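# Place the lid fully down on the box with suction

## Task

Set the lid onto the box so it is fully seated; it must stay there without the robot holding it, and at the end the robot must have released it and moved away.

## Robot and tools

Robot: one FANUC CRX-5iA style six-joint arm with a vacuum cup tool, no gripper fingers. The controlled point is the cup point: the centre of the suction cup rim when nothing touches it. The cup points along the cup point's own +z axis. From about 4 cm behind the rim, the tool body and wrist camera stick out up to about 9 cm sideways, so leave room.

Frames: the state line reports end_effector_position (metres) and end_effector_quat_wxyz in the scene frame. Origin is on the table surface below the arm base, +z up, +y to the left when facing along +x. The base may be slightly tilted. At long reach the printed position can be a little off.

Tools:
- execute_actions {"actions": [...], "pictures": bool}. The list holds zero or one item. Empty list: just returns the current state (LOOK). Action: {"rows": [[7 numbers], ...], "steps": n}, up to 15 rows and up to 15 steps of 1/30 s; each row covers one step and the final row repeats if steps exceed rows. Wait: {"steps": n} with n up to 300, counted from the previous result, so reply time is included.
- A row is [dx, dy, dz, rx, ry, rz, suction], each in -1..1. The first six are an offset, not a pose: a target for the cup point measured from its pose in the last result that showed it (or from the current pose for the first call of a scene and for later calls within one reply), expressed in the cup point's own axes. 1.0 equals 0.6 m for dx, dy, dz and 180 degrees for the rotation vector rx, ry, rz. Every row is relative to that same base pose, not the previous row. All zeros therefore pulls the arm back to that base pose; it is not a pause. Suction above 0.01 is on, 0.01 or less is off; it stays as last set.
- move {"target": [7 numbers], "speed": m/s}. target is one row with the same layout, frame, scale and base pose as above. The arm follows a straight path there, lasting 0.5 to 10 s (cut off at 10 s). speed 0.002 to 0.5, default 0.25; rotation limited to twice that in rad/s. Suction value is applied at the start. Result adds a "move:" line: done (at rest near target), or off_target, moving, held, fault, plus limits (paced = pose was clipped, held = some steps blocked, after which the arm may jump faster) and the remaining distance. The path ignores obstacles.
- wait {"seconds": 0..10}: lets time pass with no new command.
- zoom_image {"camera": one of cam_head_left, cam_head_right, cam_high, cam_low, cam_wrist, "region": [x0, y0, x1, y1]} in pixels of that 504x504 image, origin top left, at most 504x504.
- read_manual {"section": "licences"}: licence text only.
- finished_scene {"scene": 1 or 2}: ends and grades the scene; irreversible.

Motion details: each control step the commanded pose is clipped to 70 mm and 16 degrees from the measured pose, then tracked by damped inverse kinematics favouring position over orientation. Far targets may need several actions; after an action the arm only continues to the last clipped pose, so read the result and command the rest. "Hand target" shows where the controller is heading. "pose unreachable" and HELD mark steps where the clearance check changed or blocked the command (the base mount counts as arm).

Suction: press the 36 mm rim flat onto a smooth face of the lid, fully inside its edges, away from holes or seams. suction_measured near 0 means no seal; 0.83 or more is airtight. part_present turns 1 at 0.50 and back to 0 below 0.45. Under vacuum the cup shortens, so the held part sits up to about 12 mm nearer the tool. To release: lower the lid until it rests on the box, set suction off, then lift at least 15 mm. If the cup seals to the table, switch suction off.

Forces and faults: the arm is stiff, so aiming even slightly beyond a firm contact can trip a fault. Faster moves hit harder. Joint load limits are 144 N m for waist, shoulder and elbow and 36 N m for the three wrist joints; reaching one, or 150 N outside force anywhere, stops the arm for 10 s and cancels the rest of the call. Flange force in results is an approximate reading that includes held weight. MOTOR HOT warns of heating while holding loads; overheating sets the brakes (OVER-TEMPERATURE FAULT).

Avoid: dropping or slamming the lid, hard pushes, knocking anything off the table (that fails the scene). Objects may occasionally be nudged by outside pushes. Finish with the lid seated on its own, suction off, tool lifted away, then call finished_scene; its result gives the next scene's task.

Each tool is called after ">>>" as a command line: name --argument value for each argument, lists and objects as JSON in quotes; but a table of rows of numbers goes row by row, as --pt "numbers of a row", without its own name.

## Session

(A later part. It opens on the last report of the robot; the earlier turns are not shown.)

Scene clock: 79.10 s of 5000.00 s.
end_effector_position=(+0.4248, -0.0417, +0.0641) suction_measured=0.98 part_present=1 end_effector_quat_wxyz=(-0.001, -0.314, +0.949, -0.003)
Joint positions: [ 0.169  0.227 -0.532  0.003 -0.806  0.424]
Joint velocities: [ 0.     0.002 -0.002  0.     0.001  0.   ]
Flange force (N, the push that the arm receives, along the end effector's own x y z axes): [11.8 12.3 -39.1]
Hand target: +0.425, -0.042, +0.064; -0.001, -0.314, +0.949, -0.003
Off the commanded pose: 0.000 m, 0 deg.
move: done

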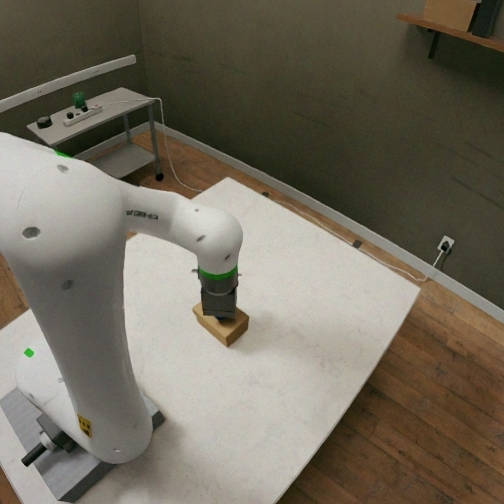

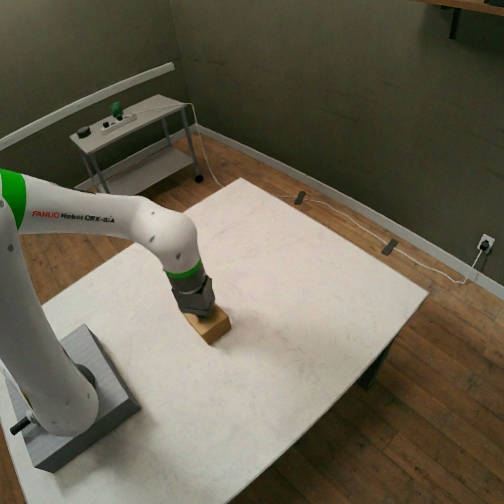

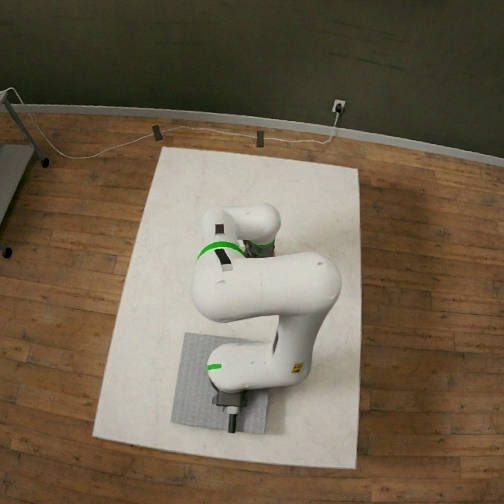

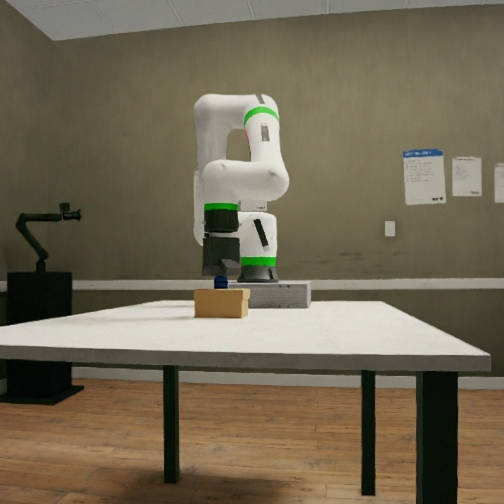

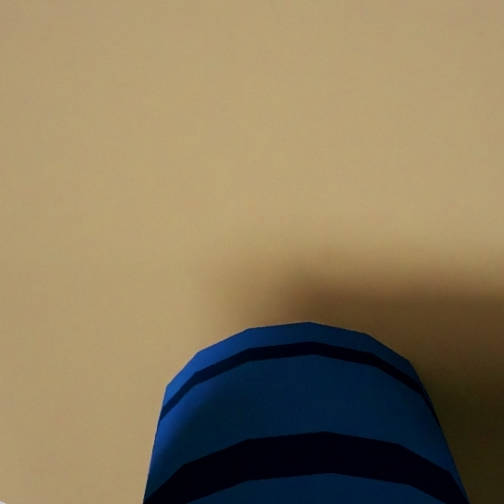

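>>> move --target '[0,0,-0.01,0,0,0,1]' --speed 0.02

>>> move --target '[-0.003,-0.0043,0,0,0,0,1]'

>>> move --target '[0,0,0.0105,0,0,0,1]' --speed 0.01

>>> zoom_image --camera "cam_low" --region '[180,270,260,325]'

>>> zoom_image --camera "cam_head_left" --region '[185,280,265,360]'

Scene clock: 89.73 s of 5000.00 s.
end_effector_position=(+0.4247, -0.0417, +0.0701) suction_measured=0.98 part_present=1 end_effector_quat_wxyz=(-0.001, -0.314, +0.949, -0.003)
Joint positions: [ 0.169  0.215 -0.528  0.003 -0.822  0.424]
Joint velocities: [-0.    -0.001  0.002 -0.    -0.001 -0.   ]
Flange force (N, the push that the arm receives, along the end effector's own x y z axes): [2.3 -0.6 -2.0]
Hand target: +0.425, -0.042, +0.070; -0.001, -0.314, +0.949, -0.003
Off the commanded pose: 0.000 m, 0 deg.
After step 90, 6.93 s passed at rest.
move: done

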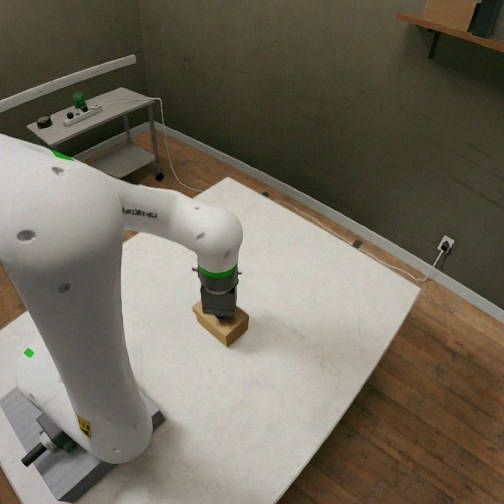

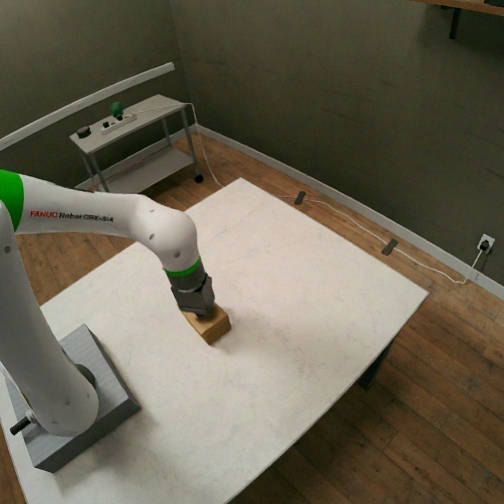

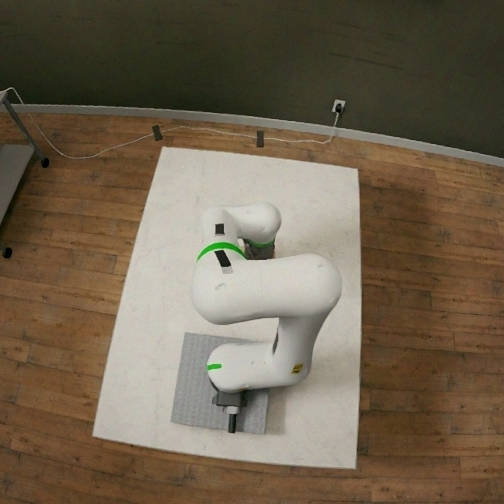

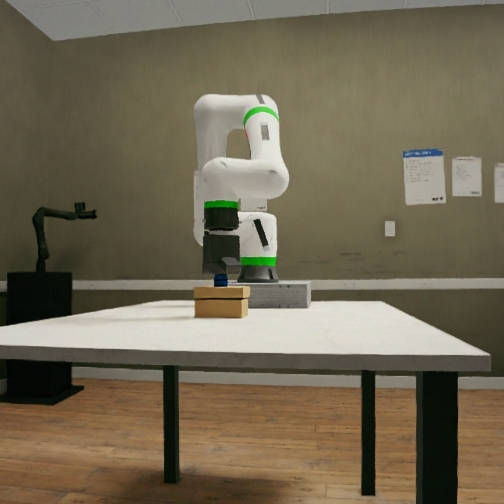

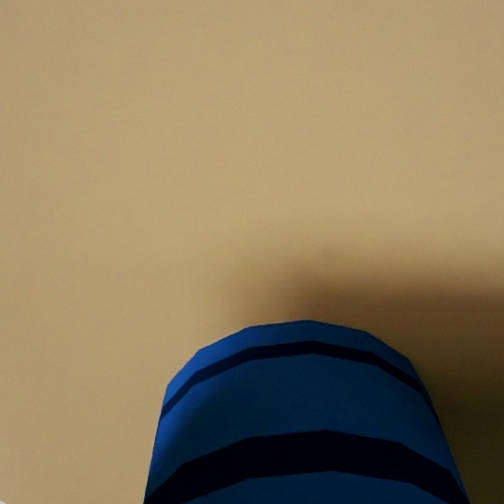

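Scene clock: 90.43 s of 5000.00 s.
end_effector_position=(+0.4277, -0.0427, +0.0701) suction_measured=0.98 part_present=1 end_effector_quat_wxyz=(-0.001, -0.314, +0.949, -0.003)
Joint positions: [ 0.166  0.222 -0.519  0.003 -0.824  0.428]
Joint velocities: [ 0.     0.     0.001 -0.     0.    -0.   ]
Flange force (N, the push that the arm receives, along the end effector's own x y z axes): [0.7 -1.5 -1.5]
Hand target: +0.428, -0.043, +0.070; -0.001, -0.314, +0.949, -0.003
Off the commanded pose: 0.000 m, 0 deg.
move: done

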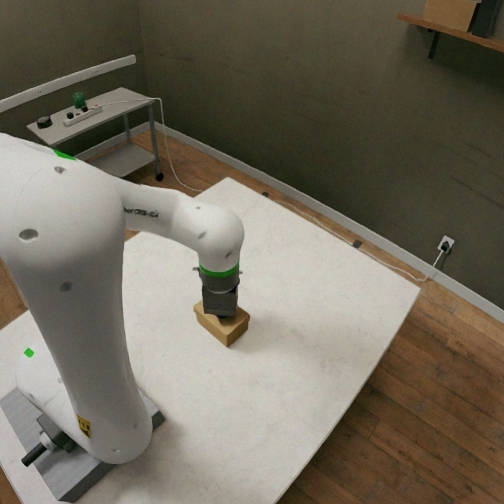

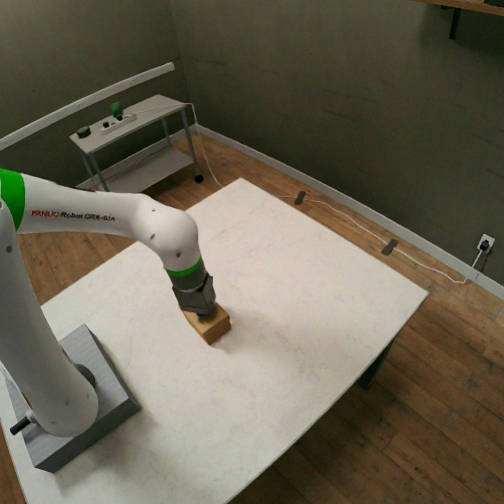

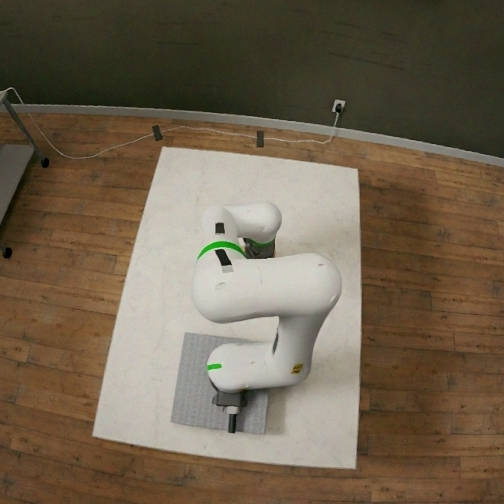

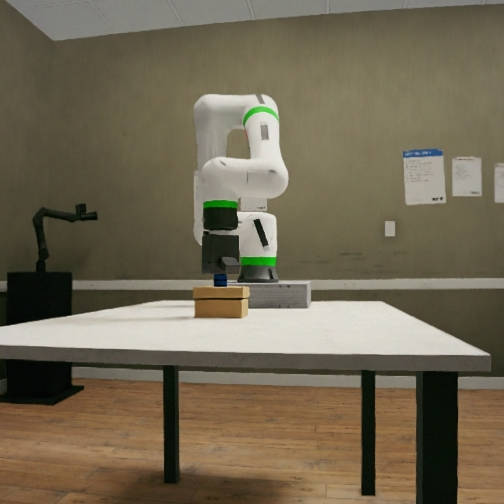

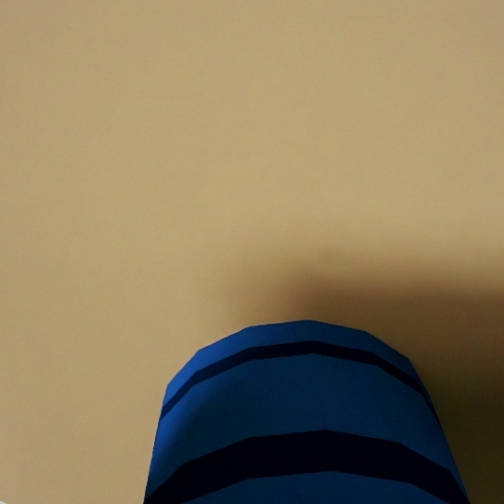

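Scene clock: 91.30 s of 5000.00 s.
end_effector_position=(+0.4277, -0.0428, +0.0638) suction_measured=0.98 part_present=1 end_effector_quat_wxyz=(-0.001, -0.314, +0.949, -0.003)
Joint positions: [ 0.166  0.234 -0.523  0.003 -0.807  0.428]
Joint velocities: [-0.    -0.    -0.002 -0.     0.    -0.   ]
Flange force (N, the push that the arm receives, along the end effector's own x y z axes): [2.6 -0.1 -4.7]
Hand target: +0.428, -0.043, +0.064; -0.001, -0.314, +0.949, -0.003
Off the commanded pose: 0.000 m, 0 deg.
move: done

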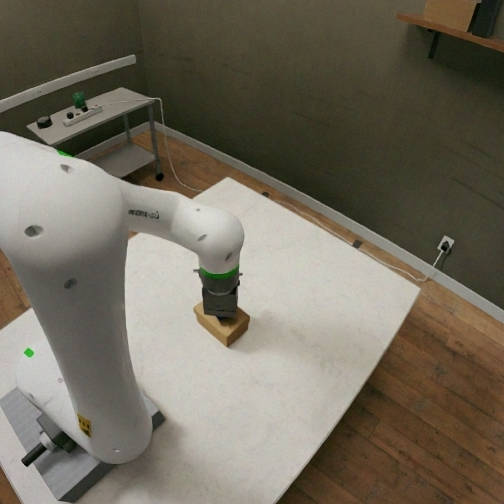

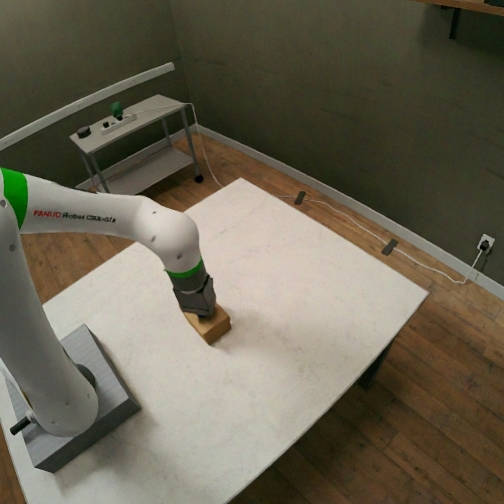

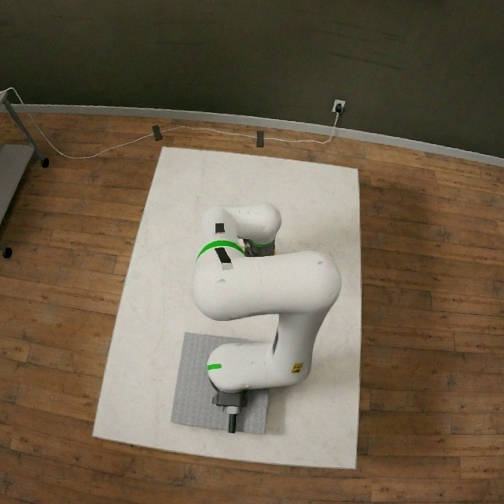

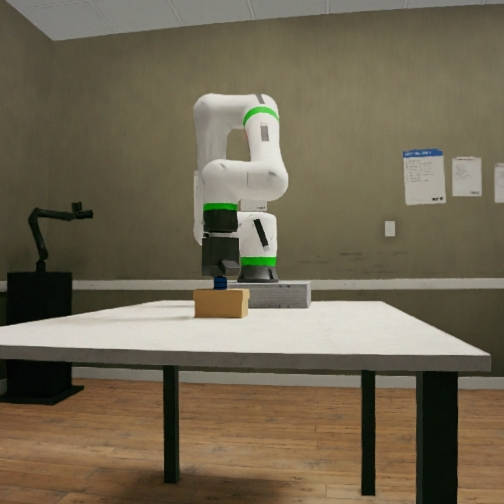

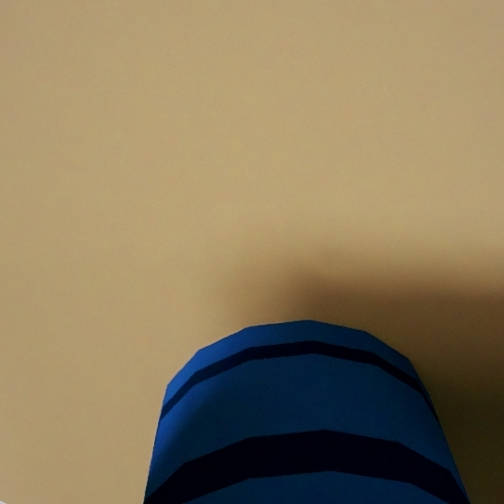

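Region (180, 270, 260, 325) of cam_low's 504x504 image, scaled by 6.300, with more detail than that image has; it fills the top 346 rows of this view, and the rest is white.

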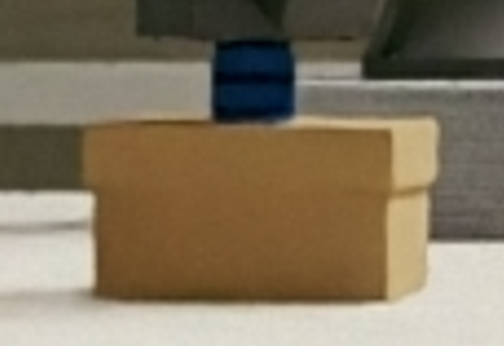

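Region (185, 280, 265, 360) of cam_head_left's 504x504 image, scaled by 6.300, with more detail than that image has.

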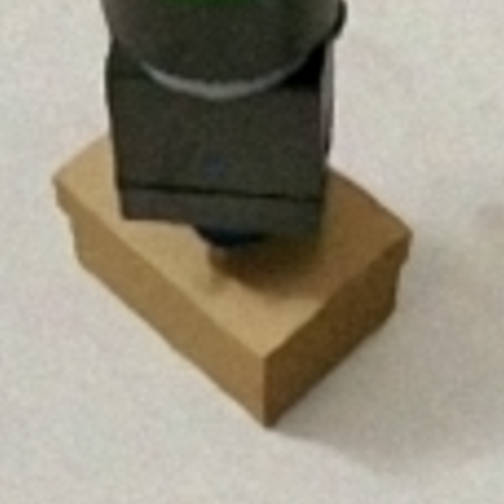

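Free now. Final height about 0.043.

>>> move --target '[0,0,0.031,0,0,0,1]' --speed 0.012

>>> zoom_image --camera "cam_low" --region '[180,270,260,325]'

Scene clock: 99.27 s of 5000.00 s.
end_effector_position=(+0.4277, -0.0428, +0.0452) suction_measured=0.98 part_present=1 end_effector_quat_wxyz=(-0.001, -0.314, +0.949, -0.003)
Joint positions: [ 0.166  0.271 -0.535  0.003 -0.759  0.428]
Joint velocities: [-0.    -0.001  0.    -0.     0.     0.001]
Flange force (N, the push that the arm receives, along the end effector's own x y z axes): [2.3 0.6 -4.1]
Hand target: +0.428, -0.043, +0.045; -0.001, -0.314, +0.949, -0.003
Off the commanded pose: 0.000 m, 0 deg.
After step 90, 3.20 s passed at rest.
move: done

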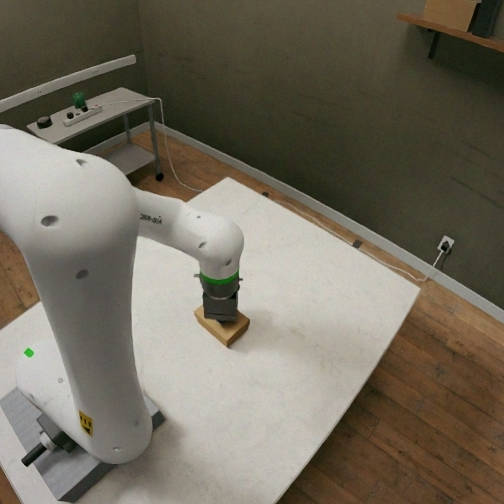

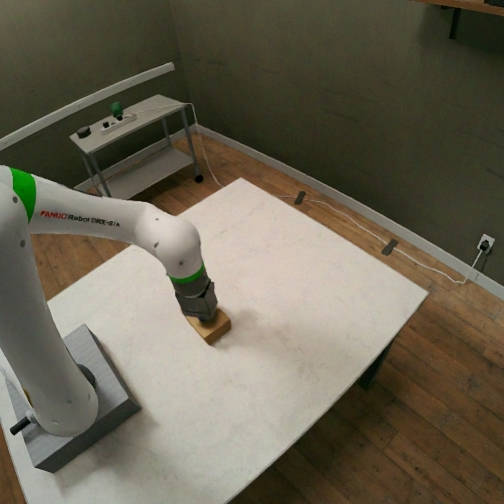

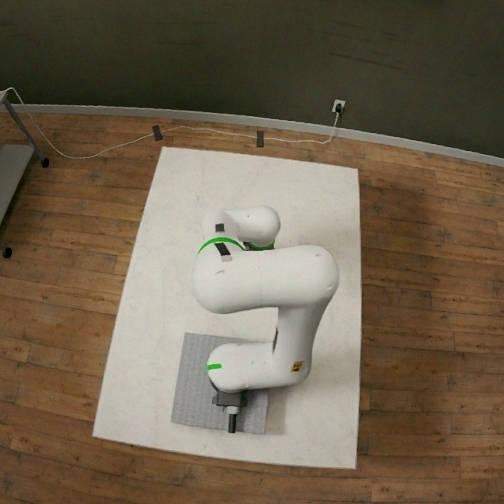

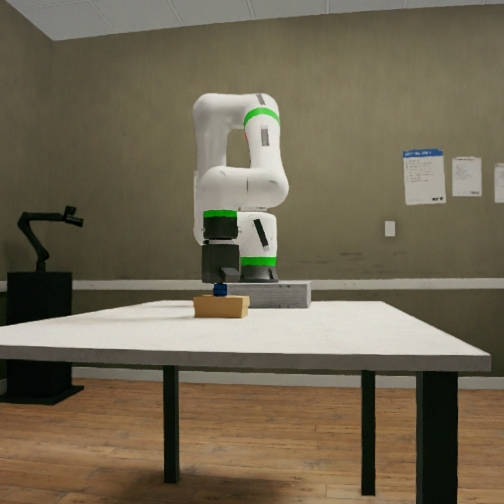

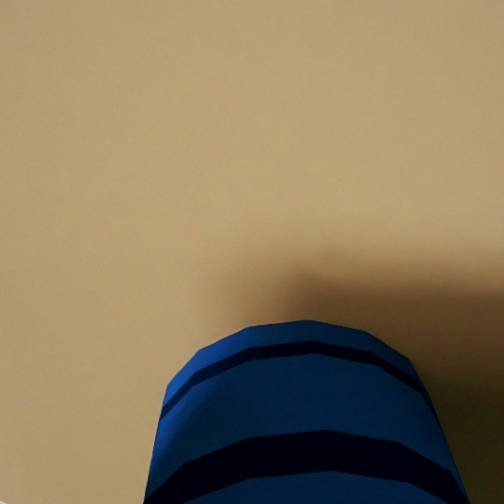

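Region (180, 270, 260, 325) of cam_low's 504x504 image, scaled by 6.300, with more detail than that image has; it fills the top 346 rows of this view, and the rest is white.

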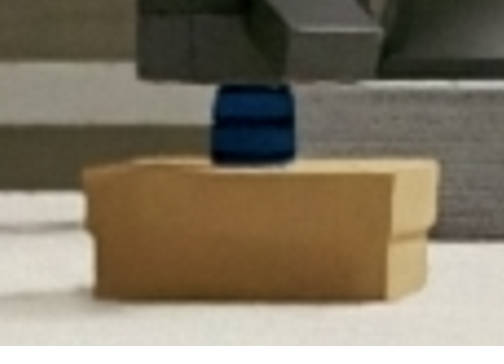

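>>> move --target '[0,0,0.0045,0,0,0,1]' --speed 0.008

Scene clock: 105.30 s of 5000.00 s.
end_effector_position=(+0.4277, -0.0428, +0.0425) suction_measured=0.98 part_present=1 end_effector_quat_wxyz=(-0.001, -0.314, +0.949, -0.003)
Joint positions: [ 0.166  0.277 -0.536  0.003 -0.752  0.428]
Joint velocities: [ 0.     0.001 -0.001 -0.     0.     0.001]
Flange force (N, the push that the arm receives, along the end effector's own x y z axes): [2.0 4.5 -3.4]
Hand target: +0.428, -0.043, +0.042; -0.001, -0.314, +0.949, -0.003
Off the commanded pose: 0.000 m, 0 deg.
After step 90, 2.33 s passed at rest.
move: done

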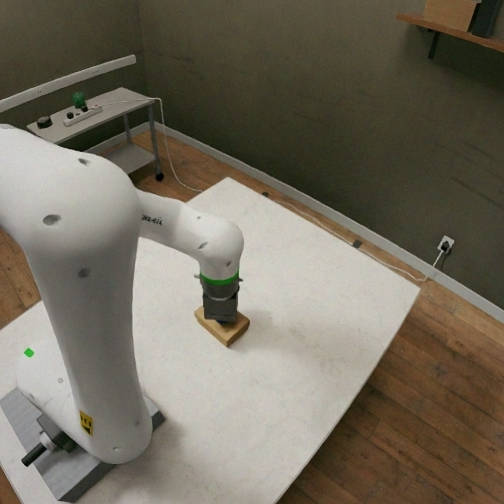

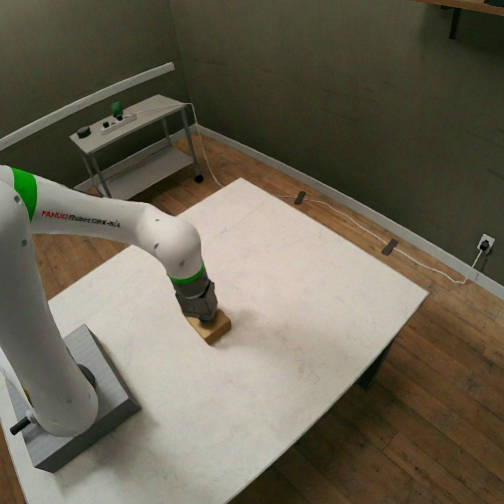

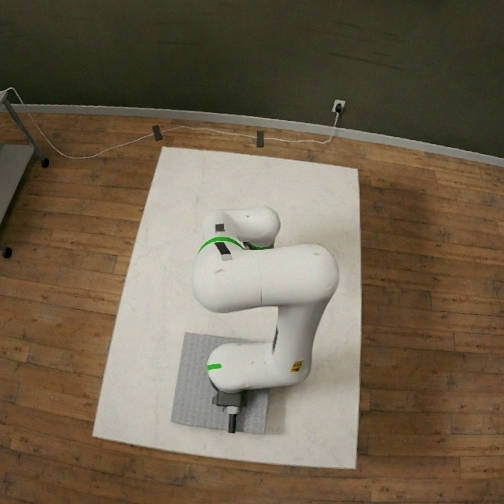

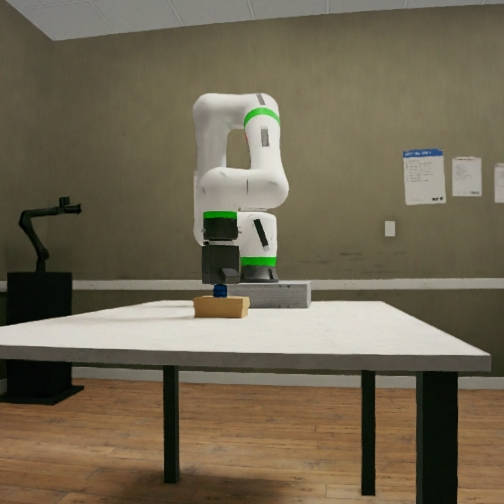

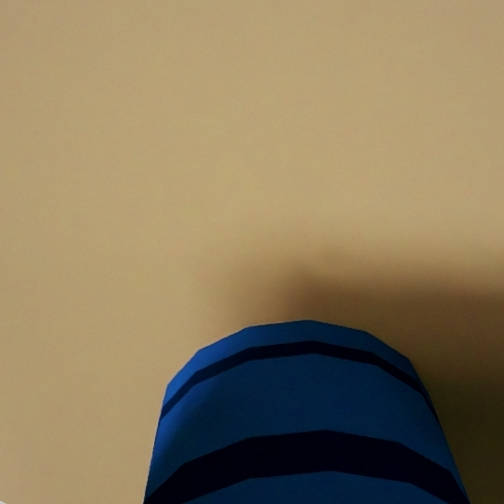

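>>> move --target '[0,0,0.0025,0,0,0,1]' --speed 0.005

Scene clock: 116.43 s of 5000.00 s.
end_effector_position=(+0.4277, -0.0428, +0.0410) suction_measured=0.98 part_present=1 end_effector_quat_wxyz=(-0.001, -0.314, +0.949, -0.003)
Joint positions: [ 0.166  0.28  -0.537  0.003 -0.748  0.428]
Joint velocities: [ 0.     0.     0.001 -0.     0.    -0.001]
Flange force (N, the push that the arm receives, along the end effector's own x y z axes): [3.5 1.7 -4.8]
Hand target: +0.428, -0.043, +0.041; -0.001, -0.314, +0.949, -0.003
Off the commanded pose: 0.000 m, 0 deg.
After step 90, 7.43 s passed at rest.
move: done

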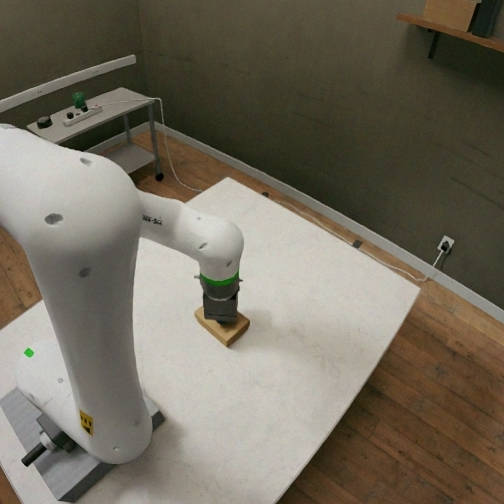

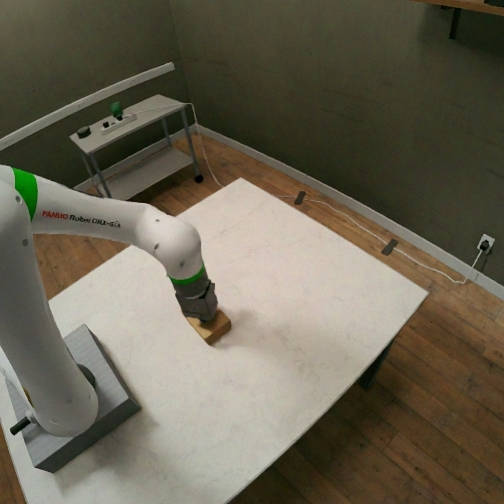

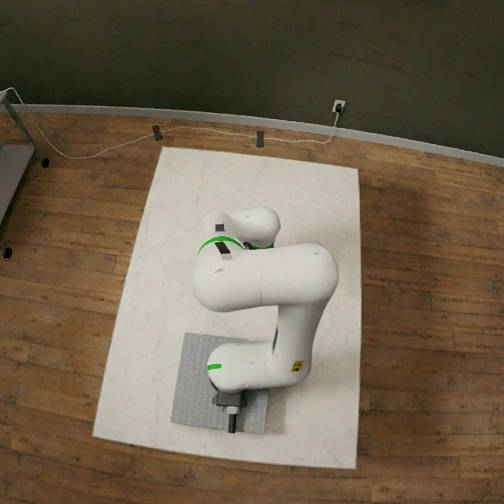

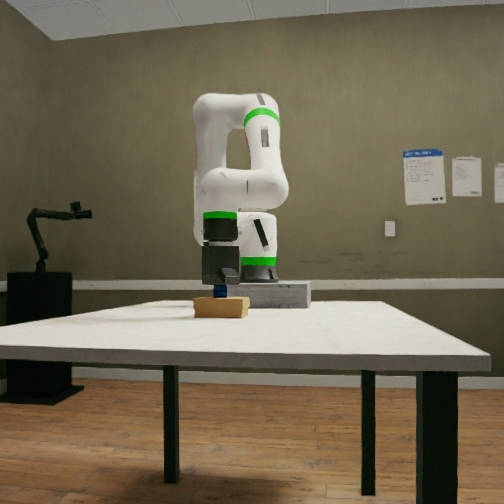

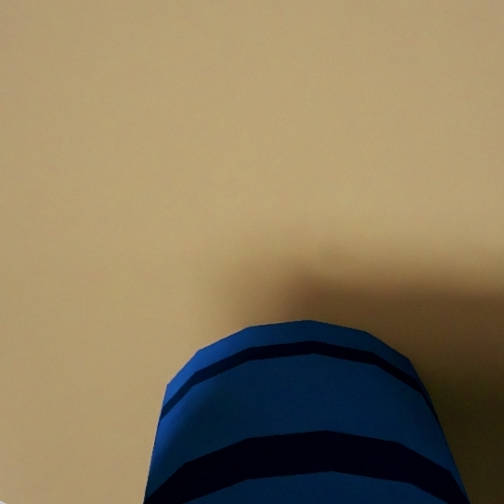

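>>> move --target '[0,0,0.0025,0,0,0,1]' --speed 0.005

Scene clock: 126.13 s of 5000.00 s.
end_effector_position=(+0.4278, -0.0428, +0.0395) suction_measured=0.98 part_present=1 end_effector_quat_wxyz=(-0.001, -0.314, +0.949, -0.003)
Joint positions: [ 0.166  0.283 -0.538  0.003 -0.744  0.428]
Joint velocities: [-0.     0.001  0.    -0.     0.     0.002]
Flange force (N, the push that the arm receives, along the end effector's own x y z axes): [19.8 19.9 -95.9]
Hand target: +0.428, -0.043, +0.039; -0.001, -0.314, +0.949, -0.003
Off the commanded pose: 0.000 m, 0 deg.
After step 90, 6.00 s passed at rest.
move: done

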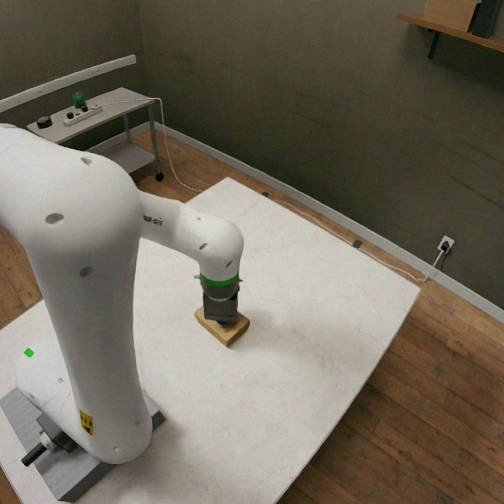

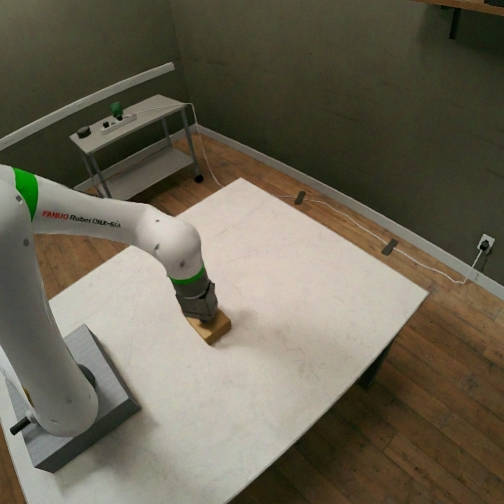

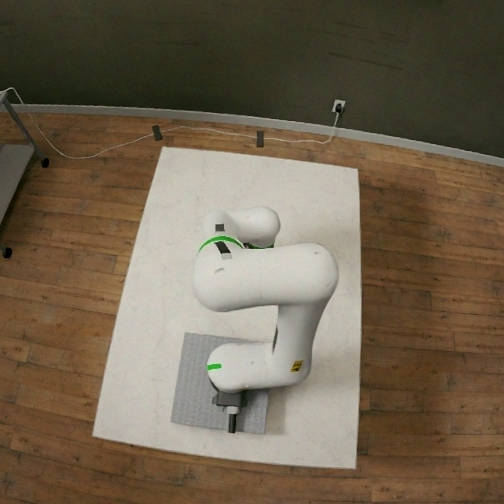

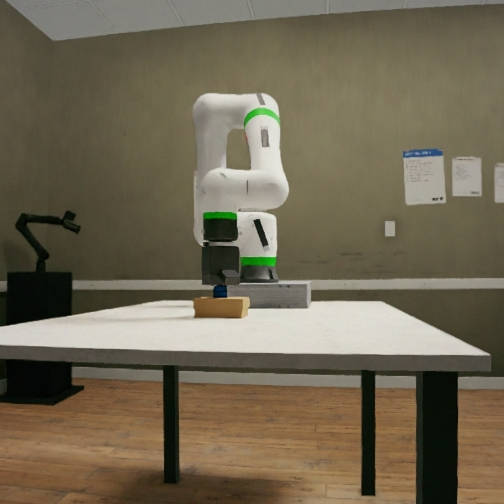

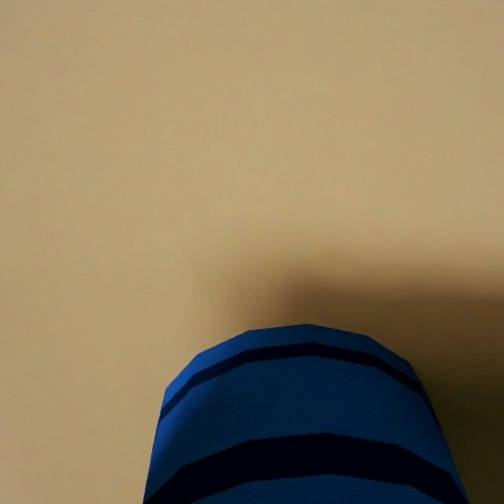

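>>> execute_actions --actions '[{"rows":[[0,0,-0.002,0,0,0,0]],"steps":12}]' --pictures false

>>> move --target '[0,0,-0.25,0,0,0,0]'

Scene clock: 132.47 s of 5000.00 s.
end_effector_position=(+0.4277, -0.0428, +0.0406) suction_measured=0.01 part_present=0 end_effector_quat_wxyz=(-0.001, -0.314, +0.949, -0.003)
Joint positions: [ 0.166  0.28  -0.537  0.003 -0.747  0.428]
Joint velocities: [ 0.    -0.001 -0.    -0.     0.     0.001]
Flange force (N, the push that the arm receives, along the end effector's own x y z axes): [7.4 2.0 -27.7]
Hand target: +0.428, -0.043, +0.041; -0.001, -0.314, +0.949, -0.003
Off the commanded pose: 0.000 m, 0 deg.
Steps of this call (steps 1 to 90: nothing new was sent; then 2.93 s passed at rest; steps 91 to 102: all 12 steps of this action). Readings (end_effector_position | what the end effector reports):
91: (+0.4277, -0.0428, +0.0395) | suction_measured=0.76 part_present=1
92: (+0.4276, -0.0428, +0.0398) | suction_measured=0.08 part_present=0
94: (+0.4276, -0.0428, +0.0403) | suction_measured=0.01 part_present=0
98: (+0.4276, -0.0428, +0.0405) | suction_measured=0.01 part_present=0
102: the state above

Scene clock: 133.70 s of 5000.00 s.
end_effector_position=(+0.4277, -0.0424, +0.1910) suction_measured=0.01 part_present=0 end_effector_quat_wxyz=(-0.001, -0.314, +0.949, -0.003)
Joint positions: [ 0.166  0.039 -0.391  0.003 -1.135  0.428]
Joint velocities: [ 0.001 -0.001  0.001 -0.    -0.     0.   ]
Flange force (N, the push that the arm receives, along the end effector's own x y z axes): [1.5 1.4 -1.5]
Hand target: +0.428, -0.042, +0.191; -0.001, -0.314, +0.949, -0.003
Off the commanded pose: 0.001 m, 0 deg.
move: done

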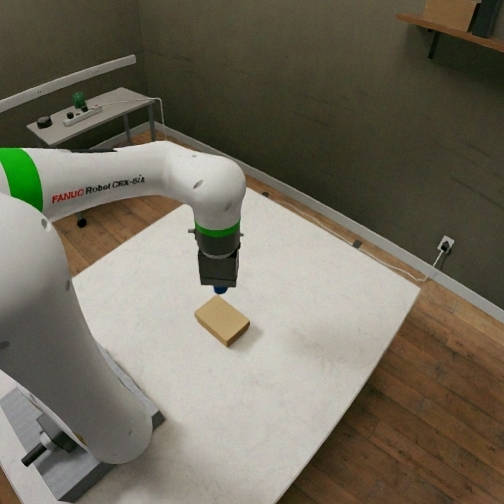

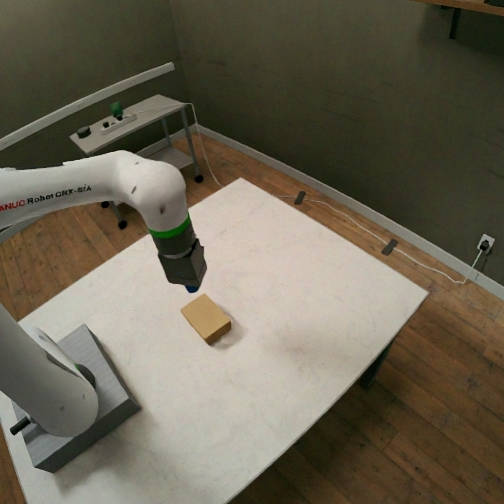

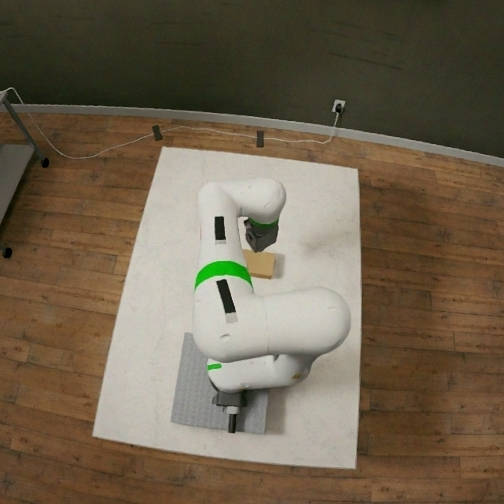

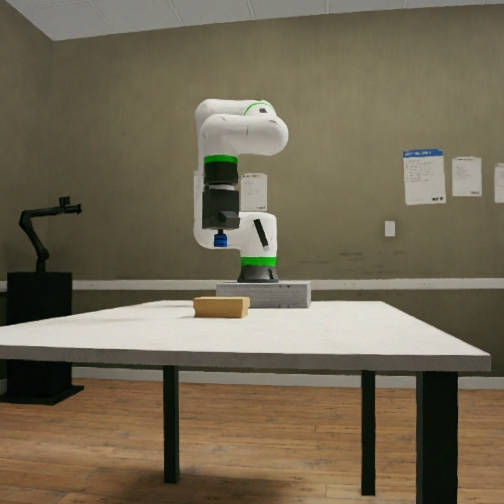

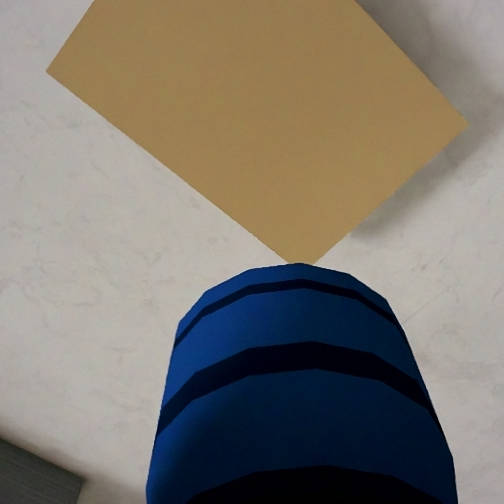

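>>> finished_scene --scene 2

The scene is finished: the task was done.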